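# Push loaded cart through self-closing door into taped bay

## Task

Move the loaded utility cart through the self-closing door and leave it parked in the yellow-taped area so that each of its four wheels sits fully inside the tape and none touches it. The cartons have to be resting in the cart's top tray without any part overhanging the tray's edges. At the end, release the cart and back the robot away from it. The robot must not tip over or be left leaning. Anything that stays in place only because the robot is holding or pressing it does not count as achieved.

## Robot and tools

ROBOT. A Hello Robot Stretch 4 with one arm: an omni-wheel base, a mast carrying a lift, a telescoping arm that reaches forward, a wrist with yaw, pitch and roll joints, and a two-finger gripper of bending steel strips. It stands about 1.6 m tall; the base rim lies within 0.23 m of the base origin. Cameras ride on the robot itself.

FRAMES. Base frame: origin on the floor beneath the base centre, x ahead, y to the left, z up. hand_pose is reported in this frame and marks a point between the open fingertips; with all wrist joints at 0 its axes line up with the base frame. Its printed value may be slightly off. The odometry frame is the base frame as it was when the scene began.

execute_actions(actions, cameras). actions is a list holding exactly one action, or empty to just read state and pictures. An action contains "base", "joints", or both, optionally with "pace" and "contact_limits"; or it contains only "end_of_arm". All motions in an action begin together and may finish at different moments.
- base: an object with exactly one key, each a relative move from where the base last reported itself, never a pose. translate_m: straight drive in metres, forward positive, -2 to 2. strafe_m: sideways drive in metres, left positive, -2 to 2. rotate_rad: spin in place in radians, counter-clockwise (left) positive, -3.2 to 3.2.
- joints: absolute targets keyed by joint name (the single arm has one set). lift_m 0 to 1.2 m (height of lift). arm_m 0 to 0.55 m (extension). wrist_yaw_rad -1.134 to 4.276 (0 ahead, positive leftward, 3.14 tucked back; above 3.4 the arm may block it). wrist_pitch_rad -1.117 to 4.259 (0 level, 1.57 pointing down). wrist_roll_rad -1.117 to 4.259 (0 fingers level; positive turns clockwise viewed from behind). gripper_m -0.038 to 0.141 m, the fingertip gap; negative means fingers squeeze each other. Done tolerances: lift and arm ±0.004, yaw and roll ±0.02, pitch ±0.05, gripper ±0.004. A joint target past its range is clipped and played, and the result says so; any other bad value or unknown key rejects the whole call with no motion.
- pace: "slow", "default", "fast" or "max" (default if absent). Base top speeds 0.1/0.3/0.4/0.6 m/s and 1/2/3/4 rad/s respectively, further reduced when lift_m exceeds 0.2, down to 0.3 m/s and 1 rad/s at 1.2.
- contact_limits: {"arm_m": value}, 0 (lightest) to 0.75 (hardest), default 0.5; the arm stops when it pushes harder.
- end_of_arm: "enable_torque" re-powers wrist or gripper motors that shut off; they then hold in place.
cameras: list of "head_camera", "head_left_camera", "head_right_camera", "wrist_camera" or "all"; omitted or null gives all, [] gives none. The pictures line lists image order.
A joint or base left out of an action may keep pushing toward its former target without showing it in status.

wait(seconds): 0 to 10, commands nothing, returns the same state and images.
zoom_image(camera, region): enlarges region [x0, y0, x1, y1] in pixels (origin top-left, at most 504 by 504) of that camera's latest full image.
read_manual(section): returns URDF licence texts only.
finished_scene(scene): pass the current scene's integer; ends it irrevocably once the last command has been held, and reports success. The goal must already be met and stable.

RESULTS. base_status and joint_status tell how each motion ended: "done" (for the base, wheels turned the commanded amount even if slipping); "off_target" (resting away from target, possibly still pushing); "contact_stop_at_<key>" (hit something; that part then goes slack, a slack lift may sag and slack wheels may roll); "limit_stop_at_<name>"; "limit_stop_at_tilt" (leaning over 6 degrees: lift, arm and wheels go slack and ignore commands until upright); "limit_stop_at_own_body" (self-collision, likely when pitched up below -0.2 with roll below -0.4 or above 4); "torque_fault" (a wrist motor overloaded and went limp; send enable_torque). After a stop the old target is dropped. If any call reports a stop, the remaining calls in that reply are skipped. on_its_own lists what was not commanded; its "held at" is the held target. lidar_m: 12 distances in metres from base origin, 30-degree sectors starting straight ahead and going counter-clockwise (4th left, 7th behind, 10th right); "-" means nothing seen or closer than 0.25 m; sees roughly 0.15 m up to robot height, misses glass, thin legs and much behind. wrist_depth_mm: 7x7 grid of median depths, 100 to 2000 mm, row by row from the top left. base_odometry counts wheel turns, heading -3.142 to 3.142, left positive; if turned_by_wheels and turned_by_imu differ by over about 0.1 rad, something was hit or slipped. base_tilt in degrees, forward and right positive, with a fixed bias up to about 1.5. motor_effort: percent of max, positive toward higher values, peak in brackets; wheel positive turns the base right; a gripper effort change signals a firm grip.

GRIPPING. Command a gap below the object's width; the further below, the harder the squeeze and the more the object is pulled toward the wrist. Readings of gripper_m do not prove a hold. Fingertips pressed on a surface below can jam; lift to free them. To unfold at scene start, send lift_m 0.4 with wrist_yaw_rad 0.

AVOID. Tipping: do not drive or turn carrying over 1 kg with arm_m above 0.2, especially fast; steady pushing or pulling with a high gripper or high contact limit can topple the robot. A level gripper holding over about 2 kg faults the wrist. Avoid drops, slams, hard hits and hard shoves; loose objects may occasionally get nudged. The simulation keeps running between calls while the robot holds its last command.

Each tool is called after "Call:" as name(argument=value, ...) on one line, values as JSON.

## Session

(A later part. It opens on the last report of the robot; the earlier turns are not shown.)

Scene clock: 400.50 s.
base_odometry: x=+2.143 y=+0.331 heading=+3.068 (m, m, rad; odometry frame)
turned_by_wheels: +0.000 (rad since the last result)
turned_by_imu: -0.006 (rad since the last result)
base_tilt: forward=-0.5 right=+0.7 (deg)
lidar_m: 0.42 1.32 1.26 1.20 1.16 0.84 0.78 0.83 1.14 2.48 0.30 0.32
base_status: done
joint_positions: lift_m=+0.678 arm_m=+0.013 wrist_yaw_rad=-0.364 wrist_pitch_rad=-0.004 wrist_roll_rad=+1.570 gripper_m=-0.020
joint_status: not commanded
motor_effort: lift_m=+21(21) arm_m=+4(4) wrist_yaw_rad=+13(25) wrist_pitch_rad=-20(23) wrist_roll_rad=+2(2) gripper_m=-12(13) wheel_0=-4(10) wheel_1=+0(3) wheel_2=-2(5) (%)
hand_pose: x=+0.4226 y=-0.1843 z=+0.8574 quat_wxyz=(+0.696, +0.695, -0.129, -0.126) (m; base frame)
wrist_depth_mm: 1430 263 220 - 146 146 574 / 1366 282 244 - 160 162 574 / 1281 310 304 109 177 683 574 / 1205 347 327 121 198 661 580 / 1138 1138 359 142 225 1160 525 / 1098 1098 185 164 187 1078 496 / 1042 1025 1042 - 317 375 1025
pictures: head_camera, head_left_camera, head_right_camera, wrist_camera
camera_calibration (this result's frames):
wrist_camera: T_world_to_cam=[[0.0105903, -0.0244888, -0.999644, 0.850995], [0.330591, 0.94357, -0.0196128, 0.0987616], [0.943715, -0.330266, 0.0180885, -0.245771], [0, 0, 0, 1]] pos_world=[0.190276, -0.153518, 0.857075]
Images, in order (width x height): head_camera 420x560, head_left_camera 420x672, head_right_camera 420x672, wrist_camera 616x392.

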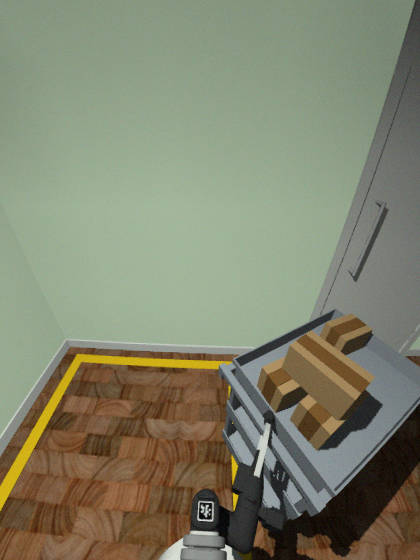

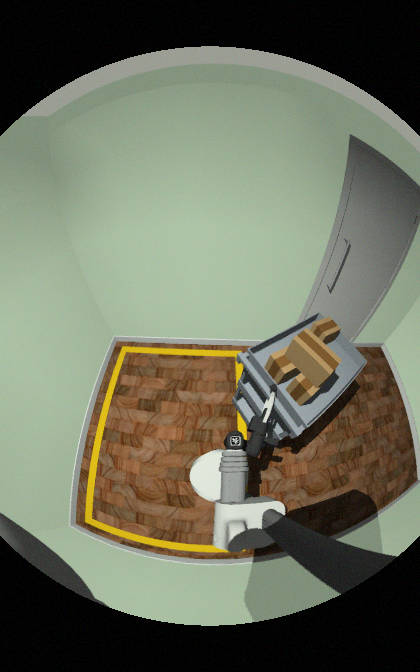

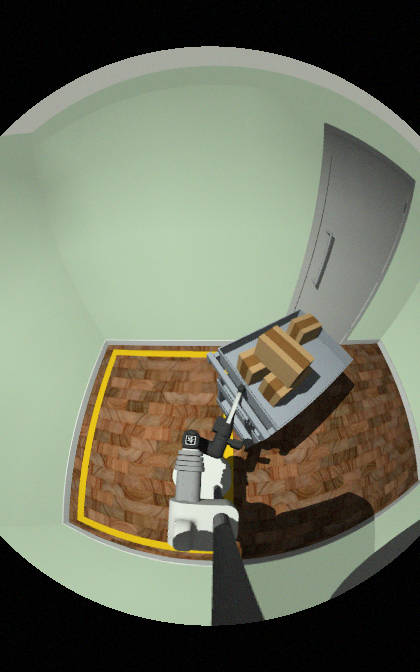

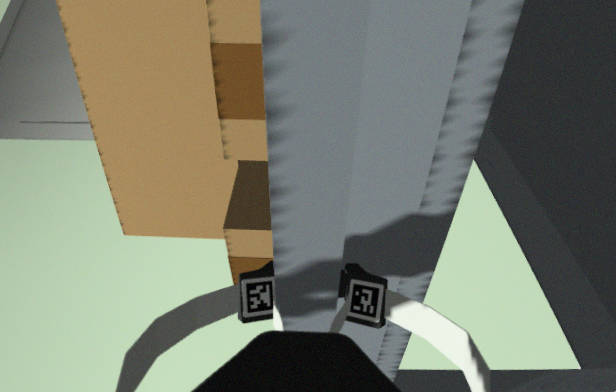

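Call:
execute_actions(actions=[{"base": {"strafe_m": 0.25}, "joints": {"wrist_yaw_rad": -0.6}, "pace": "slow"}], cameras=["head_camera", "head_right_camera", "wrist_camera"])

Scene clock: 415.90 s.
base_odometry: x=+2.125 y=+0.082 heading=+3.067 (m, m, rad; odometry frame)
turned_by_wheels: -0.001 (rad since the last result)
turned_by_imu: -0.006 (rad since the last result)
base_tilt: forward=-0.8 right=+0.9 (deg)
lidar_m: 0.52 1.31 1.01 0.96 1.00 0.85 0.77 0.82 1.11 2.75 0.28 0.39
base_status: done
joint_positions: lift_m=+0.678 arm_m=+0.013 wrist_yaw_rad=-0.608 wrist_pitch_rad=-0.006 wrist_roll_rad=+1.570 gripper_m=-0.020
joint_status: all done
on_its_own: wrist_yaw_rad is at rest, and its effort (+20) is outside its rest range (-13 to +13)
motor_effort: lift_m=+21(21) arm_m=+5(4) wrist_yaw_rad=+20(67) wrist_pitch_rad=-16(20) wrist_roll_rad=+1(2) gripper_m=-13(13) wheel_0=-4(10) wheel_1=-2(6) wheel_2=-4(5) (%)
hand_pose: x=+0.3710 y=-0.2365 z=+0.8578 quat_wxyz=(+0.676, +0.674, -0.213, -0.210) (m; base frame)
wrist_depth_mm: 1983 278 236 105 160 161 580 / 1808 296 286 114 173 178 580 / 1576 317 306 124 189 691 585 / 1430 345 334 136 207 715 580 / 1281 1229 357 153 227 1281 544 / 1160 1182 186 168 186 1182 508 / 1078 1060 1078 - 289 1098 1078
pictures: head_camera, head_right_camera, wrist_camera
camera_calibration (this result's frames):
wrist_camera: T_world_to_cam=[[0.00563604, -0.026998, -0.99962, 0.851901], [0.548698, 0.835794, -0.0194797, 0.0585021], [0.836002, -0.54838, 0.0195243, -0.227174], [0, 0, 0, 1]] pos_world=[0.153017, -0.150474, 0.857152]
Images, in order (width x height): head_camera 420x560, head_right_camera 420x672, wrist_camera 616x392.

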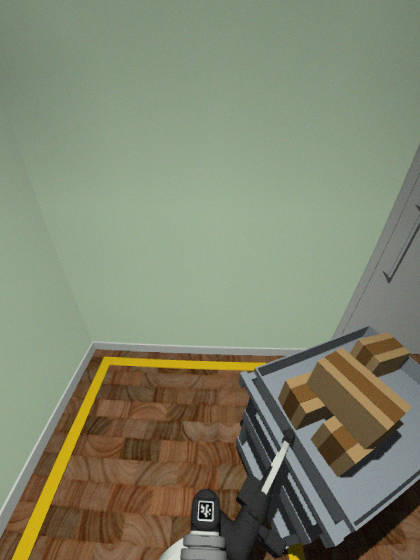

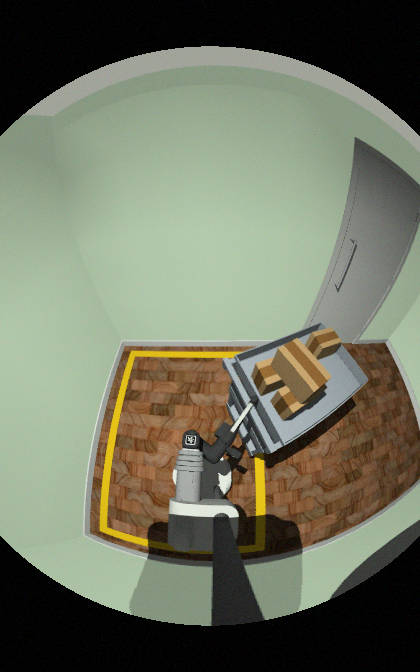

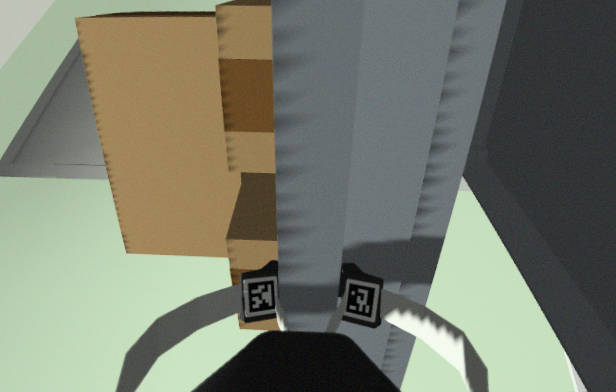

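Call:
execute_actions(actions=[{"base": {"translate_m": -0.25}, "pace": "slow"}], cameras=["head_right_camera"])

Call:
execute_actions(actions=[{"base": {"strafe_m": 0.63}, "pace": "slow"}])

Scene clock: 426.50 s.
base_odometry: x=+2.374 y=+0.063 heading=+3.068 (m, m, rad; odometry frame)
turned_by_wheels: +0.000 (rad since the last result)
turned_by_imu: +0.001 (rad since the last result)
base_tilt: forward=-0.5 right=+0.8 (deg)
lidar_m: 0.41 1.42 0.97 0.95 0.84 0.58 0.54 0.56 0.80 2.11 0.33 0.38
base_status: done
joint_positions: lift_m=+0.678 arm_m=+0.013 wrist_yaw_rad=-0.593 wrist_pitch_rad=-0.006 wrist_roll_rad=+1.570 gripper_m=-0.020
joint_status: not commanded
on_its_own: wrist_yaw_rad is at rest, and its effort (-20) is outside its rest range (-13 to +13)
motor_effort: lift_m=+21(21) arm_m=+4(5) wrist_yaw_rad=-20(21) wrist_pitch_rad=-16(16) wrist_roll_rad=+2(2) gripper_m=-12(18) wheel_0=+1(7) wheel_1=+1(3) wheel_2=+4(7) (%)
hand_pose: x=+0.3745 y=-0.2337 z=+0.8578 quat_wxyz=(+0.677, +0.675, -0.208, -0.205) (m; base frame)
wrist_depth_mm: - - - 144 197 732 580 / - - 325 150 205 750 580 / 1863 334 330 156 214 788 580 / 1618 343 338 161 222 798 580 / 1537 353 347 169 231 788 574 / 1430 1336 185 175 186 1336 559 / 1308 1308 1308 - 251 1308 500
pictures: head_right_camera
Images, in order (width x height): head_right_camera 420x672.

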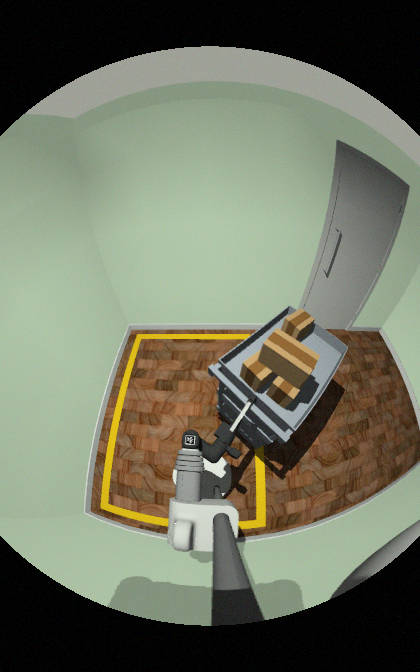

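Scene clock: 433.93 s.
base_odometry: x=+2.327 y=-0.565 heading=+3.067 (m, m, rad; odometry frame)
turned_by_wheels: -0.001 (rad since the last result)
turned_by_imu: -0.009 (rad since the last result)
base_tilt: forward=-0.4 right=+0.7 (deg)
lidar_m: 1.49 0.49 0.34 0.30 0.33 0.46 0.56 0.59 0.81 0.89 0.25 0.37
base_status: done
joint_positions: lift_m=+0.678 arm_m=+0.013 wrist_yaw_rad=-0.607 wrist_pitch_rad=-0.006 wrist_roll_rad=+1.570 gripper_m=-0.020
joint_status: not commanded
on_its_own: wrist_yaw_rad is at rest, and its effort (+20) is outside its rest range (-13 to +13)
motor_effort: lift_m=+21(21) arm_m=+5(4) wrist_yaw_rad=+20(26) wrist_pitch_rad=-15(16) wrist_roll_rad=+2(0) gripper_m=-8(12) wheel_0=-5(10) wheel_1=+0(4) wheel_2=-3(4) (%)
hand_pose: x=+0.3712 y=-0.2363 z=+0.8579 quat_wxyz=(+0.676, +0.674, -0.213, -0.209) (m; base frame)
wrist_depth_mm: - 253 207 - 132 131 564 / - 277 238 - 146 145 574 / 1921 310 301 - 166 169 580 / 1708 362 332 107 191 1576 549 / 1537 1537 1499 125 226 1576 521 / 1397 1430 185 159 187 1397 1281 / 1308 1308 1336 - 375 384 1160
pictures: head_camera, head_left_camera, head_right_camera, wrist_camera
camera_calibration (this result's frames):
wrist_camera: T_world_to_cam=[[0.00593215, -0.0271834, -0.999613, 0.851841], [0.548017, 0.83624, -0.0194884, 0.058635], [0.836446, -0.54769, 0.0198577, -0.227541], [0, 0, 0, 1]] pos_world=[0.15314, -0.150499, 0.857172]
Images, in order (width x height): head_camera 420x560, head_left_camera 420x672, head_right_camera 420x672, wrist_camera 616x392.

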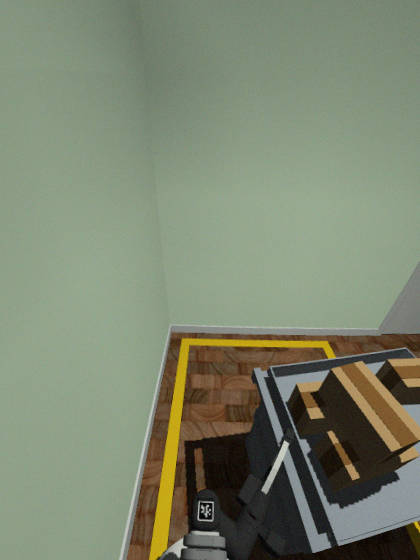

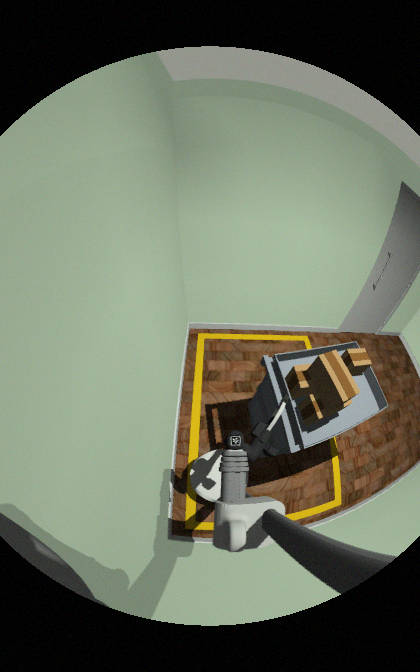

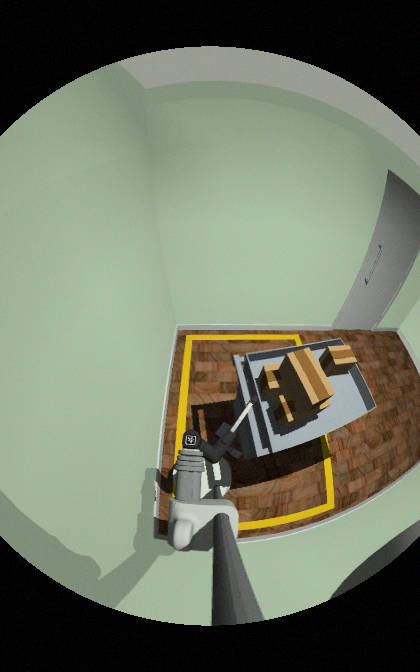

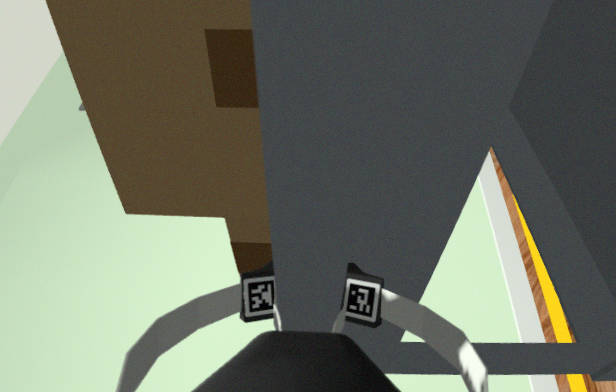

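Call:
execute_actions(actions=[{"joints": {"gripper_m": 0.12}}], cameras=["wrist_camera", "head_camera"])

Scene clock: 455.17 s.
base_odometry: x=+2.327 y=-0.565 heading=+3.067 (m, m, rad; odometry frame)
turned_by_wheels: +0.000 (rad since the last result)
turned_by_imu: -0.002 (rad since the last result)
base_tilt: forward=-0.7 right=+0.6 (deg)
lidar_m: 1.48 0.50 0.34 0.30 0.33 0.48 0.56 0.57 0.78 0.87 0.26 0.36
base_status: not commanded
joint_positions: lift_m=+0.678 arm_m=+0.013 wrist_yaw_rad=-0.606 wrist_pitch_rad=-0.006 wrist_roll_rad=+1.570 gripper_m=+0.120
joint_status: all done
on_its_own: wrist_yaw_rad is at rest, and its effort (+18) is outside its rest range (-13 to +13)
motor_effort: lift_m=+21(21) arm_m=+5(5) wrist_yaw_rad=+18(21) wrist_pitch_rad=-14(15) wrist_roll_rad=+1(2) gripper_m=+0(11) wheel_0=-1(5) wheel_1=+0(0) wheel_2=-2(2) (%)
hand_pose: x=+0.3715 y=-0.2361 z=+0.8580 quat_wxyz=(+0.676, +0.674, -0.213, -0.209) (m; base frame)
wrist_depth_mm: - 255 210 - 132 132 580 / - 281 240 - 148 147 574 / 1921 314 306 - 168 177 580 / 1708 364 336 108 195 1661 549 / 1537 1618 1576 129 231 1576 521 / 1397 1397 189 158 189 1430 1281 / 1336 1281 1336 - 387 387 394
pictures: head_camera, wrist_camera
camera_calibration (this result's frames):
wrist_camera: T_world_to_cam=[[0.00627413, -0.0273691, -0.999606, 0.851773], [0.547188, 0.836783, -0.0194765, 0.0587774], [0.836986, -0.54685, 0.0202261, -0.227956], [0, 0, 0, 1]] pos_world=[0.15329, -0.15053, 0.857193]
Images, in order (width x height): head_camera 420x560, wrist_camera 616x392.

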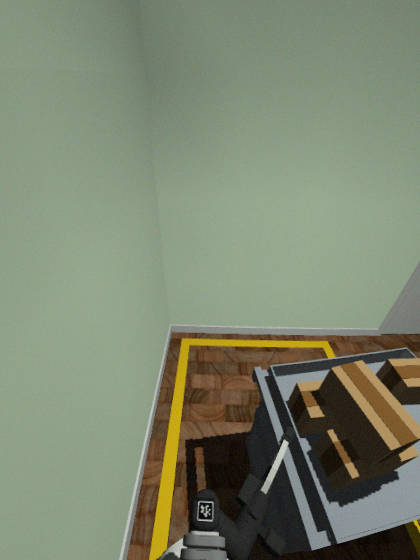

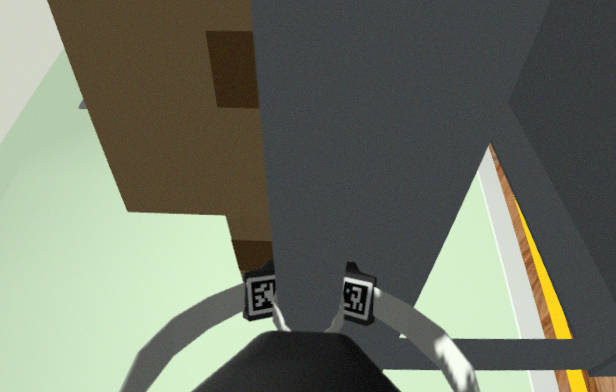

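Call:
zoom_image(camera="head_camera", region=[230, 380, 370, 560])

Region (230, 380, 370, 560) of head_camera's 420x560 image, scaled by 2.800, with more detail than that image has.

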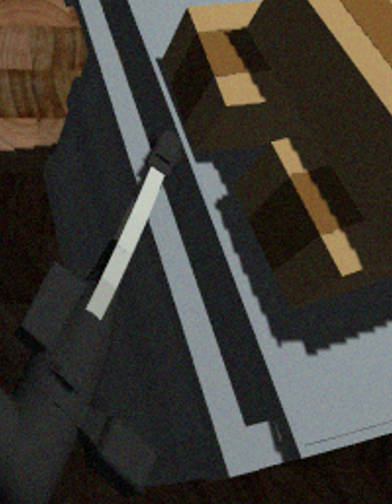

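Call:
execute_actions(actions=[{"base": {"strafe_m": -0.015}, "pace": "slow"}], cameras=["wrist_camera", "head_camera"])

Scene clock: 461.77 s.
base_odometry: x=+2.328 y=-0.550 heading=+3.067 (m, m, rad; odometry frame)
turned_by_wheels: +0.000 (rad since the last result)
turned_by_imu: -0.001 (rad since the last result)
base_tilt: forward=-0.6 right=+0.7 (deg)
lidar_m: 0.59 0.51 0.34 0.32 0.36 0.52 0.56 0.56 0.81 2.11 0.25 0.38
base_status: done
joint_positions: lift_m=+0.678 arm_m=+0.013 wrist_yaw_rad=-0.603 wrist_pitch_rad=-0.007 wrist_roll_rad=+1.570 gripper_m=+0.120
joint_status: not commanded
motor_effort: lift_m=+21(21) arm_m=+5(5) wrist_yaw_rad=+8(17) wrist_pitch_rad=-13(14) wrist_roll_rad=+1(1) gripper_m=+2(1) wheel_0=+3(9) wheel_1=+0(4) wheel_2=-2(1) (%)
hand_pose: x=+0.3721 y=-0.2356 z=+0.8581 quat_wxyz=(+0.676, +0.674, -0.212, -0.208) (m; base frame)
wrist_depth_mm: - 255 210 - 133 132 580 / - 279 240 - 148 147 585 / 1921 314 304 - 167 176 585 / 1661 368 336 108 195 1661 549 / 1537 1537 1499 128 229 1537 521 / 1430 1430 188 158 189 1397 1281 / 1308 1281 1308 - 382 387 397
pictures: head_camera, wrist_camera
camera_calibration (this result's frames):
wrist_camera: T_world_to_cam=[[0.00665419, -0.0274123, -0.999602, 0.851711], [0.544843, 0.838314, -0.0193623, 0.0591115], [0.838511, -0.544498, 0.0205137, -0.228483], [0, 0, 0, 1]] pos_world=[0.153712, -0.150615, 0.857204]
Images, in order (width x height): head_camera 420x560, wrist_camera 616x392.

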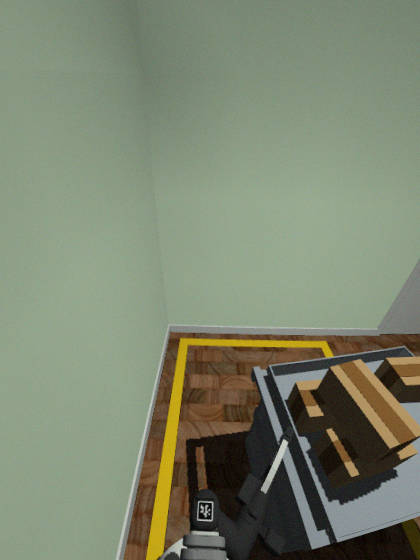

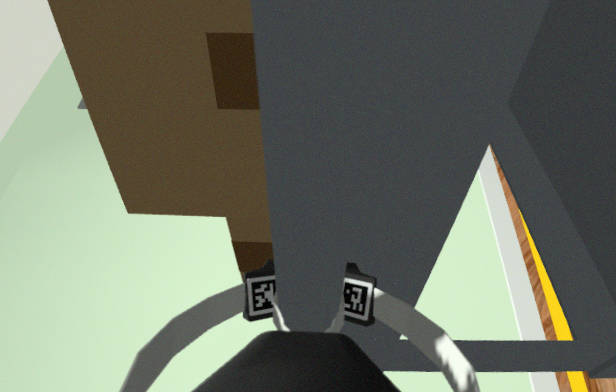

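Call:
execute_actions(actions=[{"base": {"translate_m": -0.08}, "joints": {"gripper_m": 0.14}, "pace": "slow"}], cameras=["wrist_camera", "head_camera"])

Scene clock: 470.47 s.
base_odometry: x=+2.408 y=-0.556 heading=+3.068 (m, m, rad; odometry frame)
turned_by_wheels: +0.001 (rad since the last result)
turned_by_imu: +0.000 (rad since the last result)
base_tilt: forward=-0.5 right=+0.7 (deg)
lidar_m: 0.51 0.49 0.36 0.34 0.35 0.50 0.48 0.51 0.68 1.84 0.25 0.39
base_status: done
joint_positions: lift_m=+0.678 arm_m=+0.013 wrist_yaw_rad=-0.592 wrist_pitch_rad=-0.007 wrist_roll_rad=+1.570 gripper_m=+0.140
joint_status: all done
on_its_own: wrist_yaw_rad is at rest, and its effort (-22) is outside its rest range (-13 to +13)
motor_effort: lift_m=+21(22) arm_m=+5(5) wrist_yaw_rad=-22(25) wrist_pitch_rad=-12(13) wrist_roll_rad=+1(1) gripper_m=+1(3) wheel_0=+1(2) wheel_1=+0(3) wheel_2=+5(8) (%)
hand_pose: x=+0.3747 y=-0.2335 z=+0.8582 quat_wxyz=(+0.677, +0.675, -0.209, -0.204) (m; base frame)
wrist_depth_mm: - 265 226 - 147 147 580 / - 287 248 102 161 164 585 / 1983 319 307 111 180 691 580 / 1808 359 342 125 204 676 580 / 1576 1661 1618 143 233 1576 535 / 1499 1499 189 167 189 1537 492 / 1366 1336 1397 - 320 389 410
pictures: head_camera, wrist_camera
camera_calibration (this result's frames):
wrist_camera: T_world_to_cam=[[0.00724201, -0.0274886, -0.999596, 0.851601], [0.5357, 0.844187, -0.0193338, 0.06077], [0.844377, -0.535344, 0.0208393, -0.229842], [0, 0, 0, 1]] pos_world=[0.155351, -0.150936, 0.857221]
Images, in order (width x height): head_camera 420x560, wrist_camera 616x392.

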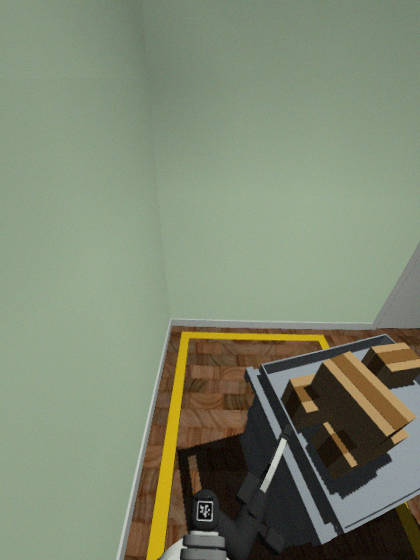

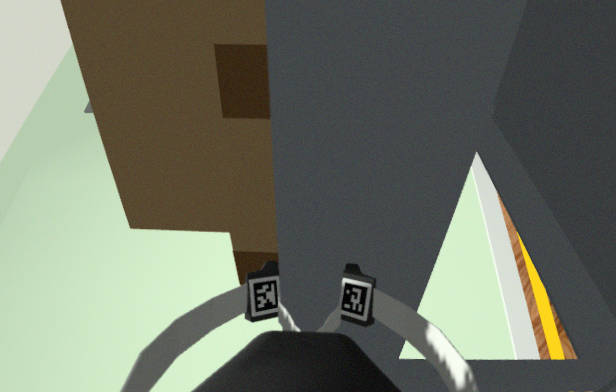

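Call:
execute_actions(actions=[{"joints": {"lift_m": 0.698}, "pace": "slow"}], cameras=["wrist_camera"])

Scene clock: 473.80 s.
base_odometry: x=+2.408 y=-0.556 heading=+3.068 (m, m, rad; odometry frame)
turned_by_wheels: +0.000 (rad since the last result)
turned_by_imu: -0.001 (rad since the last result)
base_tilt: forward=-0.6 right=+0.7 (deg)
lidar_m: 0.54 0.52 0.35 0.34 0.35 0.49 0.48 0.49 0.68 1.82 0.27 0.40
base_status: not commanded
joint_positions: lift_m=+0.697 arm_m=+0.013 wrist_yaw_rad=-0.594 wrist_pitch_rad=+0.006 wrist_roll_rad=+1.570 gripper_m=+0.140
joint_status: all done
on_its_own: wrist_yaw_rad is at rest, and its effort (-18) is outside its rest range (-13 to +13); wrist_pitch_rad is at rest, and its effort (-50) is outside its rest range (-23 to +23)
motor_effort: lift_m=+30(32) arm_m=+5(5) wrist_yaw_rad=-18(24) wrist_pitch_rad=-50(49) wrist_roll_rad=+1(1) gripper_m=+0(1) wheel_0=+1(1) wheel_1=+0(0) wheel_2=+5(5) (%)
hand_pose: x=+0.3743 y=-0.2338 z=+0.8737 quat_wxyz=(+0.676, +0.677, -0.205, -0.209) (m; base frame)
wrist_depth_mm: - 264 258 213 - 147 559 / - 286 281 233 103 161 585 / - 320 307 252 113 185 585 / 1756 362 340 283 195 615 585 / 1618 1618 1576 199 226 1618 544 / 1499 1464 1430 185 187 1499 504 / 1336 1366 1366 - 332 382 415
pictures: wrist_camera
camera_calibration (this result's frames):
wrist_camera: T_world_to_cam=[[-0.00356325, -0.0202381, -0.999789, 0.873066], [0.536744, 0.843532, -0.018988, 0.0606487], [0.843738, -0.536698, 0.00785694, -0.218761], [0, 0, 0, 1]] pos_world=[0.155135, -0.150899, 0.875752]
Images, in order (width x height): wrist_camera 616x392.

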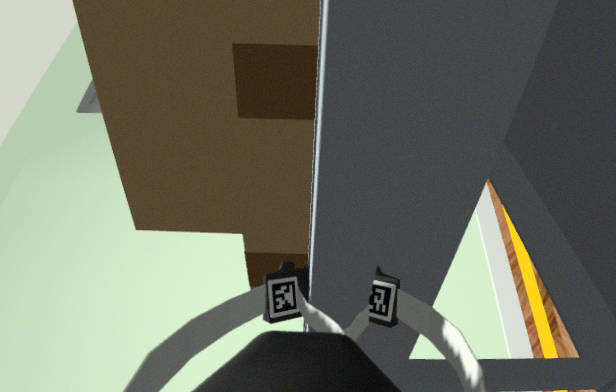

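Call:
execute_actions(actions=[{"base": {"translate_m": 0.04}, "pace": "slow"}], cameras=["wrist_camera"])

Scene clock: 477.63 s.
base_odometry: x=+2.368 y=-0.553 heading=+3.068 (m, m, rad; odometry frame)
turned_by_wheels: +0.000 (rad since the last result)
turned_by_imu: -0.002 (rad since the last result)
base_tilt: forward=-0.6 right=+0.8 (deg)
lidar_m: 0.56 0.52 0.36 0.33 0.36 0.51 0.51 0.55 0.75 1.95 0.25 0.38
base_status: done
joint_positions: lift_m=+0.697 arm_m=+0.013 wrist_yaw_rad=-0.607 wrist_pitch_rad=+0.006 wrist_roll_rad=+1.570 gripper_m=+0.140
joint_status: not commanded
on_its_own: wrist_yaw_rad is at rest, and its effort (+20) is outside its rest range (-13 to +13); wrist_pitch_rad is at rest, and its effort (-49) is outside its rest range (-23 to +23)
motor_effort: lift_m=+29(30) arm_m=+4(5) wrist_yaw_rad=+20(19) wrist_pitch_rad=-49(50) wrist_roll_rad=+1(1) gripper_m=+2(1) wheel_0=+0(8) wheel_1=-1(3) wheel_2=-3(5) (%)
hand_pose: x=+0.3712 y=-0.2363 z=+0.8738 quat_wxyz=(+0.674, +0.675, -0.209, -0.213) (m; base frame)
wrist_depth_mm: - 262 256 212 - 146 564 / - 285 279 232 156 160 585 / 1921 322 309 251 111 183 591 / 1708 368 340 279 194 597 585 / 1576 1618 1537 200 229 1618 535 / 1464 1430 1430 186 187 1499 1255 / 1308 1336 1308 - 351 384 389
pictures: wrist_camera
camera_calibration (this result's frames):
wrist_camera: T_world_to_cam=[[-0.00383633, -0.0201843, -0.999789, 0.873142], [0.547801, 0.836393, -0.0189875, 0.0586135], [0.8366, -0.547758, 0.00784828, -0.21744], [0, 0, 0, 1]] pos_world=[0.153152, -0.150505, 0.875778]
Images, in order (width x height): wrist_camera 616x392.

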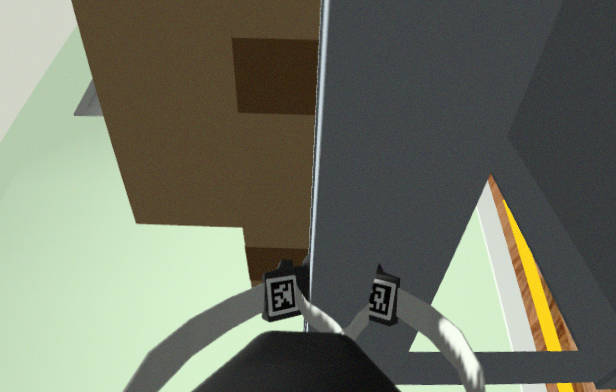

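Call:
execute_actions(actions=[{"joints": {"lift_m": 0.682, "wrist_yaw_rad": -0.74}, "pace": "slow"}], cameras=["wrist_camera"])

Call:
execute_actions(actions=[{"joints": {"wrist_yaw_rad": -0.88}, "pace": "slow"}], cameras=["wrist_camera", "head_right_camera"])

Scene clock: 490.83 s.
base_odometry: x=+2.368 y=-0.553 heading=+3.068 (m, m, rad; odometry frame)
turned_by_wheels: +0.000 (rad since the last result)
turned_by_imu: -0.001 (rad since the last result)
base_tilt: forward=-0.7 right=+0.8 (deg)
lidar_m: 1.53 0.49 0.36 0.33 0.37 0.50 0.52 0.52 0.74 1.96 0.28 0.39
base_status: not commanded
joint_positions: lift_m=+0.682 arm_m=+0.013 wrist_yaw_rad=-0.741 wrist_pitch_rad=-0.006 wrist_roll_rad=+1.570 gripper_m=+0.140
joint_status: all done
motor_effort: lift_m=+19(30) arm_m=+5(4) wrist_yaw_rad=+3(53) wrist_pitch_rad=-16(50) wrist_roll_rad=+1(0) gripper_m=-3(2) wheel_0=-1(7) wheel_1=+0(1) wheel_2=-2(7) (%)
hand_pose: x=+0.3380 y=-0.2592 z=+0.8620 quat_wxyz=(+0.660, +0.658, -0.258, -0.254) (m; base frame)
wrist_depth_mm: - 291 285 117 167 172 591 / - 304 296 126 182 188 591 / - 329 319 137 198 715 591 / 1921 351 343 149 216 750 585 / 1756 1708 368 164 237 1756 549 / 1576 1618 190 175 195 1576 512 / 1397 1366 1430 - 290 1430 1308
pictures: wrist_camera
camera_calibration (this result's frames):
wrist_camera: T_world_to_cam=[[0.00211701, -0.0273189, -0.999625, 0.856798], [0.654857, 0.755508, -0.0192606, 0.0388564], [0.75575, -0.65457, 0.0194894, -0.212456], [0, 0, 0, 1]] pos_world=[0.133304, -0.145016, 0.861366]
Images, in order (width x height): wrist_camera 616x392.

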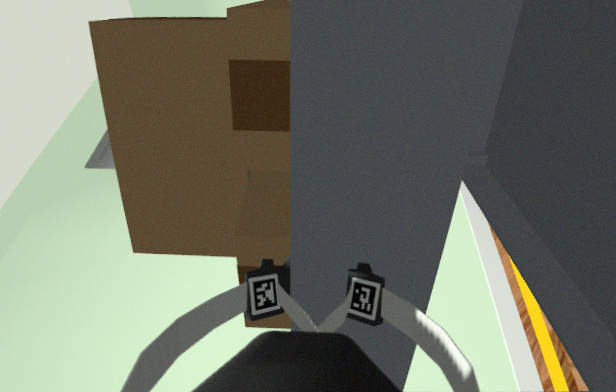

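Scene clock: 491.60 s.
base_odometry: x=+2.368 y=-0.553 heading=+3.068 (m, m, rad; odometry frame)
turned_by_wheels: +0.000 (rad since the last result)
turned_by_imu: +0.000 (rad since the last result)
base_tilt: forward=-0.5 right=+0.8 (deg)
lidar_m: 1.52 0.50 0.37 0.34 0.36 0.49 0.52 0.53 0.75 0.32 0.30 0.39
base_status: not commanded
joint_positions: lift_m=+0.682 arm_m=+0.013 wrist_yaw_rad=-0.880 wrist_pitch_rad=-0.009 wrist_roll_rad=+1.571 gripper_m=+0.140
joint_status: all done
motor_effort: lift_m=+19(19) arm_m=+4(5) wrist_yaw_rad=+1(44) wrist_pitch_rad=-8(16) wrist_roll_rad=-2(3) gripper_m=+1(2) wheel_0=+1(7) wheel_1=-1(1) wheel_2=+0(6) (%)
hand_pose: x=+0.3005 y=-0.2780 z=+0.8629 quat_wxyz=(+0.641, +0.638, -0.304, -0.298) (m; base frame)
wrist_depth_mm: - - - 147 199 707 591 / - 330 324 154 208 750 597 / - 343 334 162 218 768 591 / - 355 349 171 231 798 591 / 1921 366 362 178 243 741 585 / 1708 1618 320 184 252 597 544 / 1537 1499 1576 - 271 1537 891
pictures: head_right_camera, wrist_camera
camera_calibration (this result's frames):
wrist_camera: T_world_to_cam=[[0.000706233, -0.029174, -0.999574, 0.857073], [0.753434, 0.657259, -0.0186507, 0.0201882], [0.657523, -0.7531, 0.0224449, -0.196919], [0, 0, 0, 1]] pos_world=[0.113663, -0.136564, 0.861505]
Images, in order (width x height): head_right_camera 420x672, wrist_camera 616x392.

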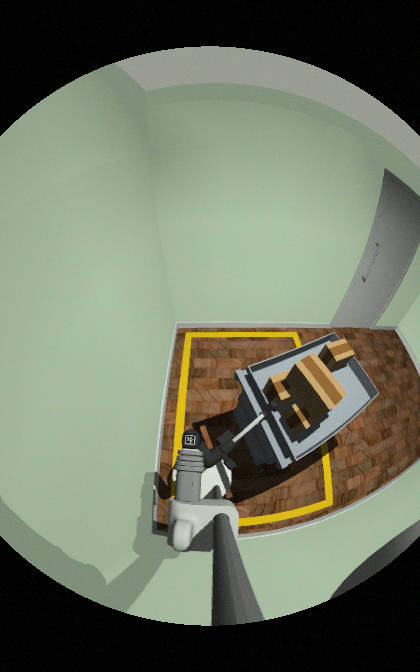

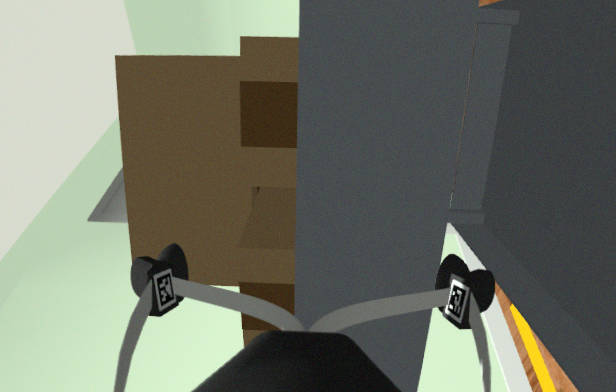

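Call:
execute_actions(actions=[{"base": {"translate_m": -0.23}, "joints": {"wrist_yaw_rad": 0.1}}], cameras=["head_right_camera"])

Call:
execute_actions(actions=[{"joints": {"wrist_pitch_rad": 1.55, "gripper_m": 0.03, "arm_m": 0.0}}], cameras=["head_right_camera", "head_camera"])

Scene clock: 511.90 s.
base_odometry: x=+2.597 y=-0.570 heading=+3.068 (m, m, rad; odometry frame)
turned_by_wheels: +0.000 (rad since the last result)
turned_by_imu: +0.000 (rad since the last result)
base_tilt: forward=-0.5 right=+0.8 (deg)
lidar_m: 0.68 0.52 0.34 0.32 0.35 0.29 0.29 0.32 0.43 1.15 0.41 0.41
base_status: done
joint_positions: lift_m=+0.682 arm_m=+0.013 wrist_yaw_rad=+0.100 wrist_pitch_rad=-0.009 wrist_roll_rad=+1.571 gripper_m=+0.140
joint_status: all done
motor_effort: lift_m=+19(19) arm_m=+5(5) wrist_yaw_rad=+1(5) wrist_pitch_rad=-7(7) wrist_roll_rad=-1(2) gripper_m=-1(3) wheel_0=+0(5) wheel_1=+0(4) wheel_2=-2(7) (%)
hand_pose: x=+0.4798 y=-0.0582 z=+0.8628 quat_wxyz=(+0.706, +0.706, +0.032, +0.038) (m; base frame)
wrist_depth_mm: 1576 1537 1537 373 387 1499 946 / 1537 1537 1576 449 473 1499 466 / 1576 1576 1576 1576 1499 1537 1308 / 1618 1618 1576 1618 1576 1576 1308 / 1661 1618 1618 1618 1618 1576 1336 / 1205 1078 1118 1308 1160 1160 1229 / 917 931 991 - 1008 946 991
pictures: head_right_camera
Images, in order (width x height): head_right_camera 420x672.

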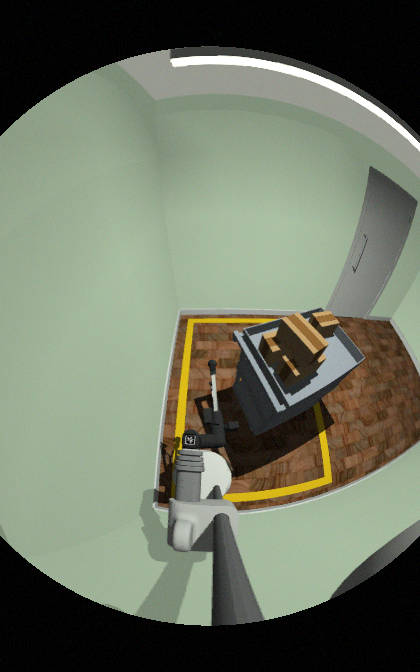

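Scene clock: 514.00 s.
base_odometry: x=+2.597 y=-0.570 heading=+3.068 (m, m, rad; odometry frame)
turned_by_wheels: +0.000 (rad since the last result)
turned_by_imu: -0.001 (rad since the last result)
base_tilt: forward=-0.6 right=+0.5 (deg)
lidar_m: 0.67 0.53 0.35 0.32 0.31 0.32 0.30 0.32 0.44 1.17 0.41 0.41
base_status: not commanded
joint_positions: lift_m=+0.682 arm_m=+0.004 wrist_yaw_rad=+0.100 wrist_pitch_rad=+1.550 wrist_roll_rad=+1.571 gripper_m=+0.030
joint_status: arm_m off_target (ended at +0.004, target +0.000); the others done
joint sent to its limit — the command would take arm_m past its lower limit, so that joint was sent only as far as its limit.
motor_effort: lift_m=+19(19) arm_m=-9(9) wrist_yaw_rad=+1(2) wrist_pitch_rad=-1(7) wrist_roll_rad=-1(2) gripper_m=-1(4) wheel_0=+0(0) wheel_1=-1(0) wheel_2=-2(2) (%)
hand_pose: x=+0.1901 y=-0.0864 z=+0.5719 quat_wxyz=(+0.529, +0.480, +0.519, -0.469) (m; base frame)
wrist_depth_mm: 654 654 654 809 788 798 788 / 661 820 809 809 809 788 788 / 820 820 809 809 809 788 788 / 831 820 809 809 585 585 768 / 820 831 809 597 591 585 399 / 831 820 196 591 195 585 715 / 831 831 831 - 591 591 707
pictures: head_camera, head_right_camera
Images, in order (width x height): head_camera 420x560, head_right_camera 420x672.

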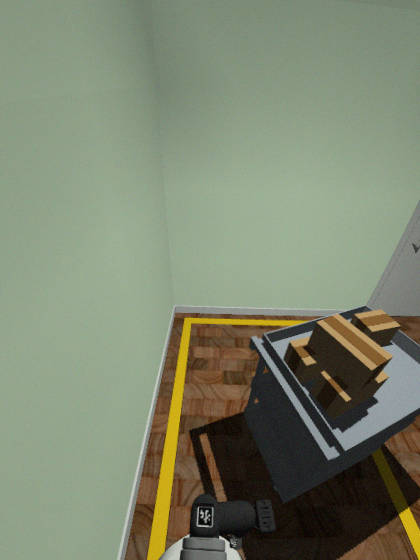

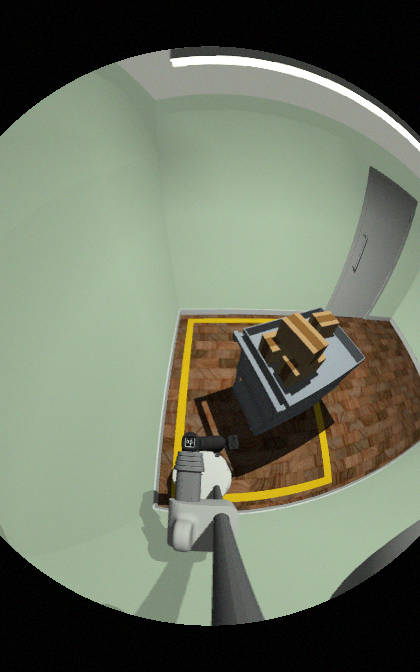

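Call:
execute_actions(actions=[{"base": {"rotate_rad": 0.05}}], cameras=[])

Call:
execute_actions(actions=[{"base": {"strafe_m": -1.7}}])

Scene clock: 525.63 s.
base_odometry: x=+2.597 y=-0.570 heading=+3.118 (m, m, rad; odometry frame)
turned_by_wheels: +0.050 (rad since the last result)
turned_by_imu: +0.049 (rad since the last result)
base_tilt: forward=-0.4 right=+0.7 (deg)
lidar_m: 1.21 0.49 0.35 0.32 0.35 0.31 0.30 0.32 0.45 1.42 0.43 0.45
base_status: done
joint_positions: lift_m=+0.682 arm_m=+0.004 wrist_yaw_rad=+0.100 wrist_pitch_rad=+1.550 wrist_roll_rad=+1.571 gripper_m=+0.030
joint_status: not commanded
motor_effort: lift_m=+19(19) arm_m=-9(9) wrist_yaw_rad=+1(1) wrist_pitch_rad=-1(2) wrist_roll_rad=-1(0) gripper_m=-4(4) wheel_0=-1(0) wheel_1=+1(4) wheel_2=+1(1) (%)
hand_pose: x=+0.1900 y=-0.0864 z=+0.5719 quat_wxyz=(+0.529, +0.480, +0.519, -0.469) (m; base frame)
wrist_depth_mm: 654 654 654 798 809 798 788 / 759 809 809 798 788 798 798 / 820 809 809 798 798 788 788 / 820 820 831 809 585 597 788 / 820 831 809 585 585 585 397 / 831 831 195 591 195 580 699 / 831 820 831 - 591 591 723
pictures: none
No camera images: the call's "cameras" was empty. Leave "cameras" out to get every camera's image.

Scene clock: 532.63 s.
base_odometry: x=+2.638 y=+1.130 heading=+3.118 (m, m, rad; odometry frame)
turned_by_wheels: +0.000 (rad since the last result)
turned_by_imu: +0.001 (rad since the last result)
base_tilt: forward=-0.4 right=+0.9 (deg)
lidar_m: 1.65 1.20 0.84 1.24 0.51 0.37 0.34 0.35 0.56 1.67 1.74 1.75
base_status: done
joint_positions: lift_m=+0.682 arm_m=+0.004 wrist_yaw_rad=+0.100 wrist_pitch_rad=+1.550 wrist_roll_rad=+1.571 gripper_m=+0.030
joint_status: not commanded
motor_effort: lift_m=+19(19) arm_m=-9(9) wrist_yaw_rad=+0(1) wrist_pitch_rad=-2(2) wrist_roll_rad=-1(1) gripper_m=-6(3) wheel_0=-1(6) wheel_1=+1(7) wheel_2=+0(1) (%)
hand_pose: x=+0.1900 y=-0.0864 z=+0.5719 quat_wxyz=(+0.529, +0.480, +0.519, -0.469) (m; base frame)
wrist_depth_mm: 820 820 809 809 798 778 778 / 820 809 809 798 788 788 788 / 820 820 809 809 798 798 778 / 820 820 820 809 591 591 788 / 842 820 820 597 591 585 399 / 842 820 195 597 195 585 768 / 820 831 831 - 591 585 768
pictures: head_camera, head_left_camera, head_right_camera, wrist_camera
camera_calibration (this result's frames):
wrist_camera: T_world_to_cam=[[-0.992419, -0.11773, -0.0352718, 0.201482], [-0.118685, 0.992584, 0.0263035, 0.140993], [0.0319135, 0.0302903, -0.999032, 0.797333], [0, 0, 0, 1]] pos_world=[0.191242, -0.140378, 0.799958]
Images, in order (width x height): head_camera 420x560, head_left_camera 420x672, head_right_camera 420x672, wrist_camera 616x392.

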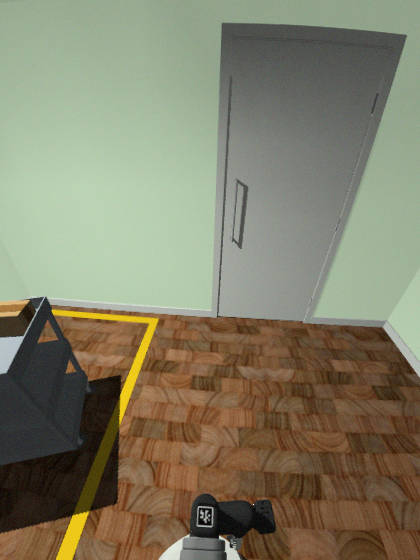

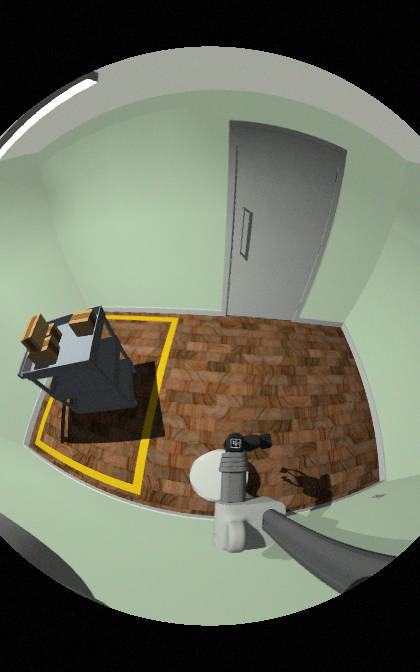

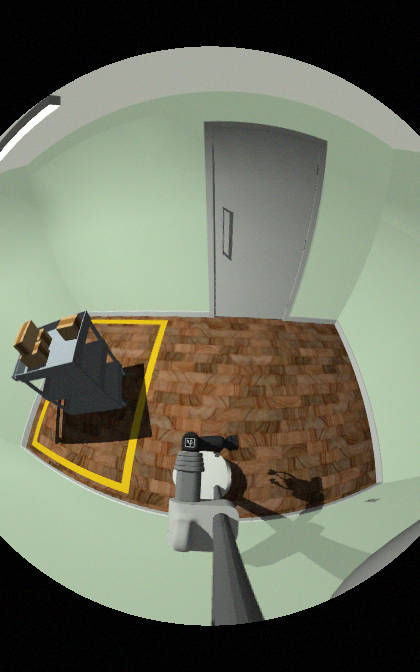

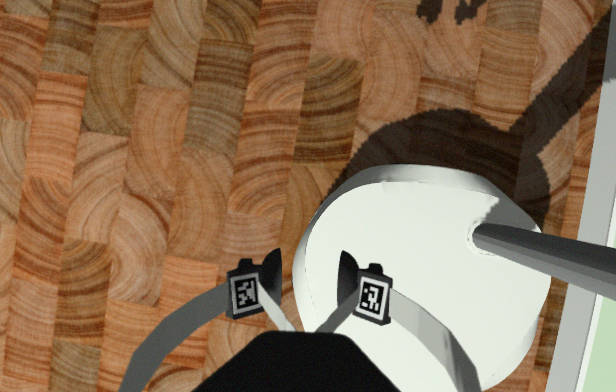

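Call:
zoom_image(camera="head_camera", region=[0, 280, 200, 540])

Call:
zoom_image(camera="head_left_camera", region=[0, 290, 200, 510])

Region (0, 280, 200, 540) of head_camera's 420x560 image, scaled by 1.938, with more detail than that image has; it fills the left 388 columns of this view, and the rest is white.

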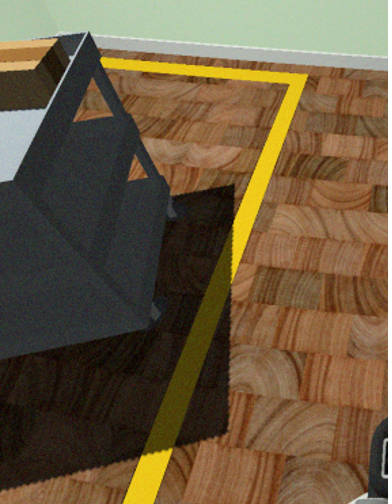

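Region (0, 290, 200, 510) of head_left_camera's 420x672 image, scaled by 2.291, with more detail than that image has; it fills the left 458 columns of this view, and the rest is white.

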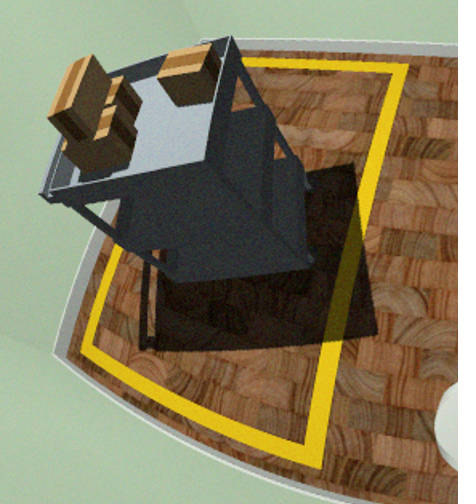

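Call:
finished_scene(scene=1)

The scene is finished: the task was done.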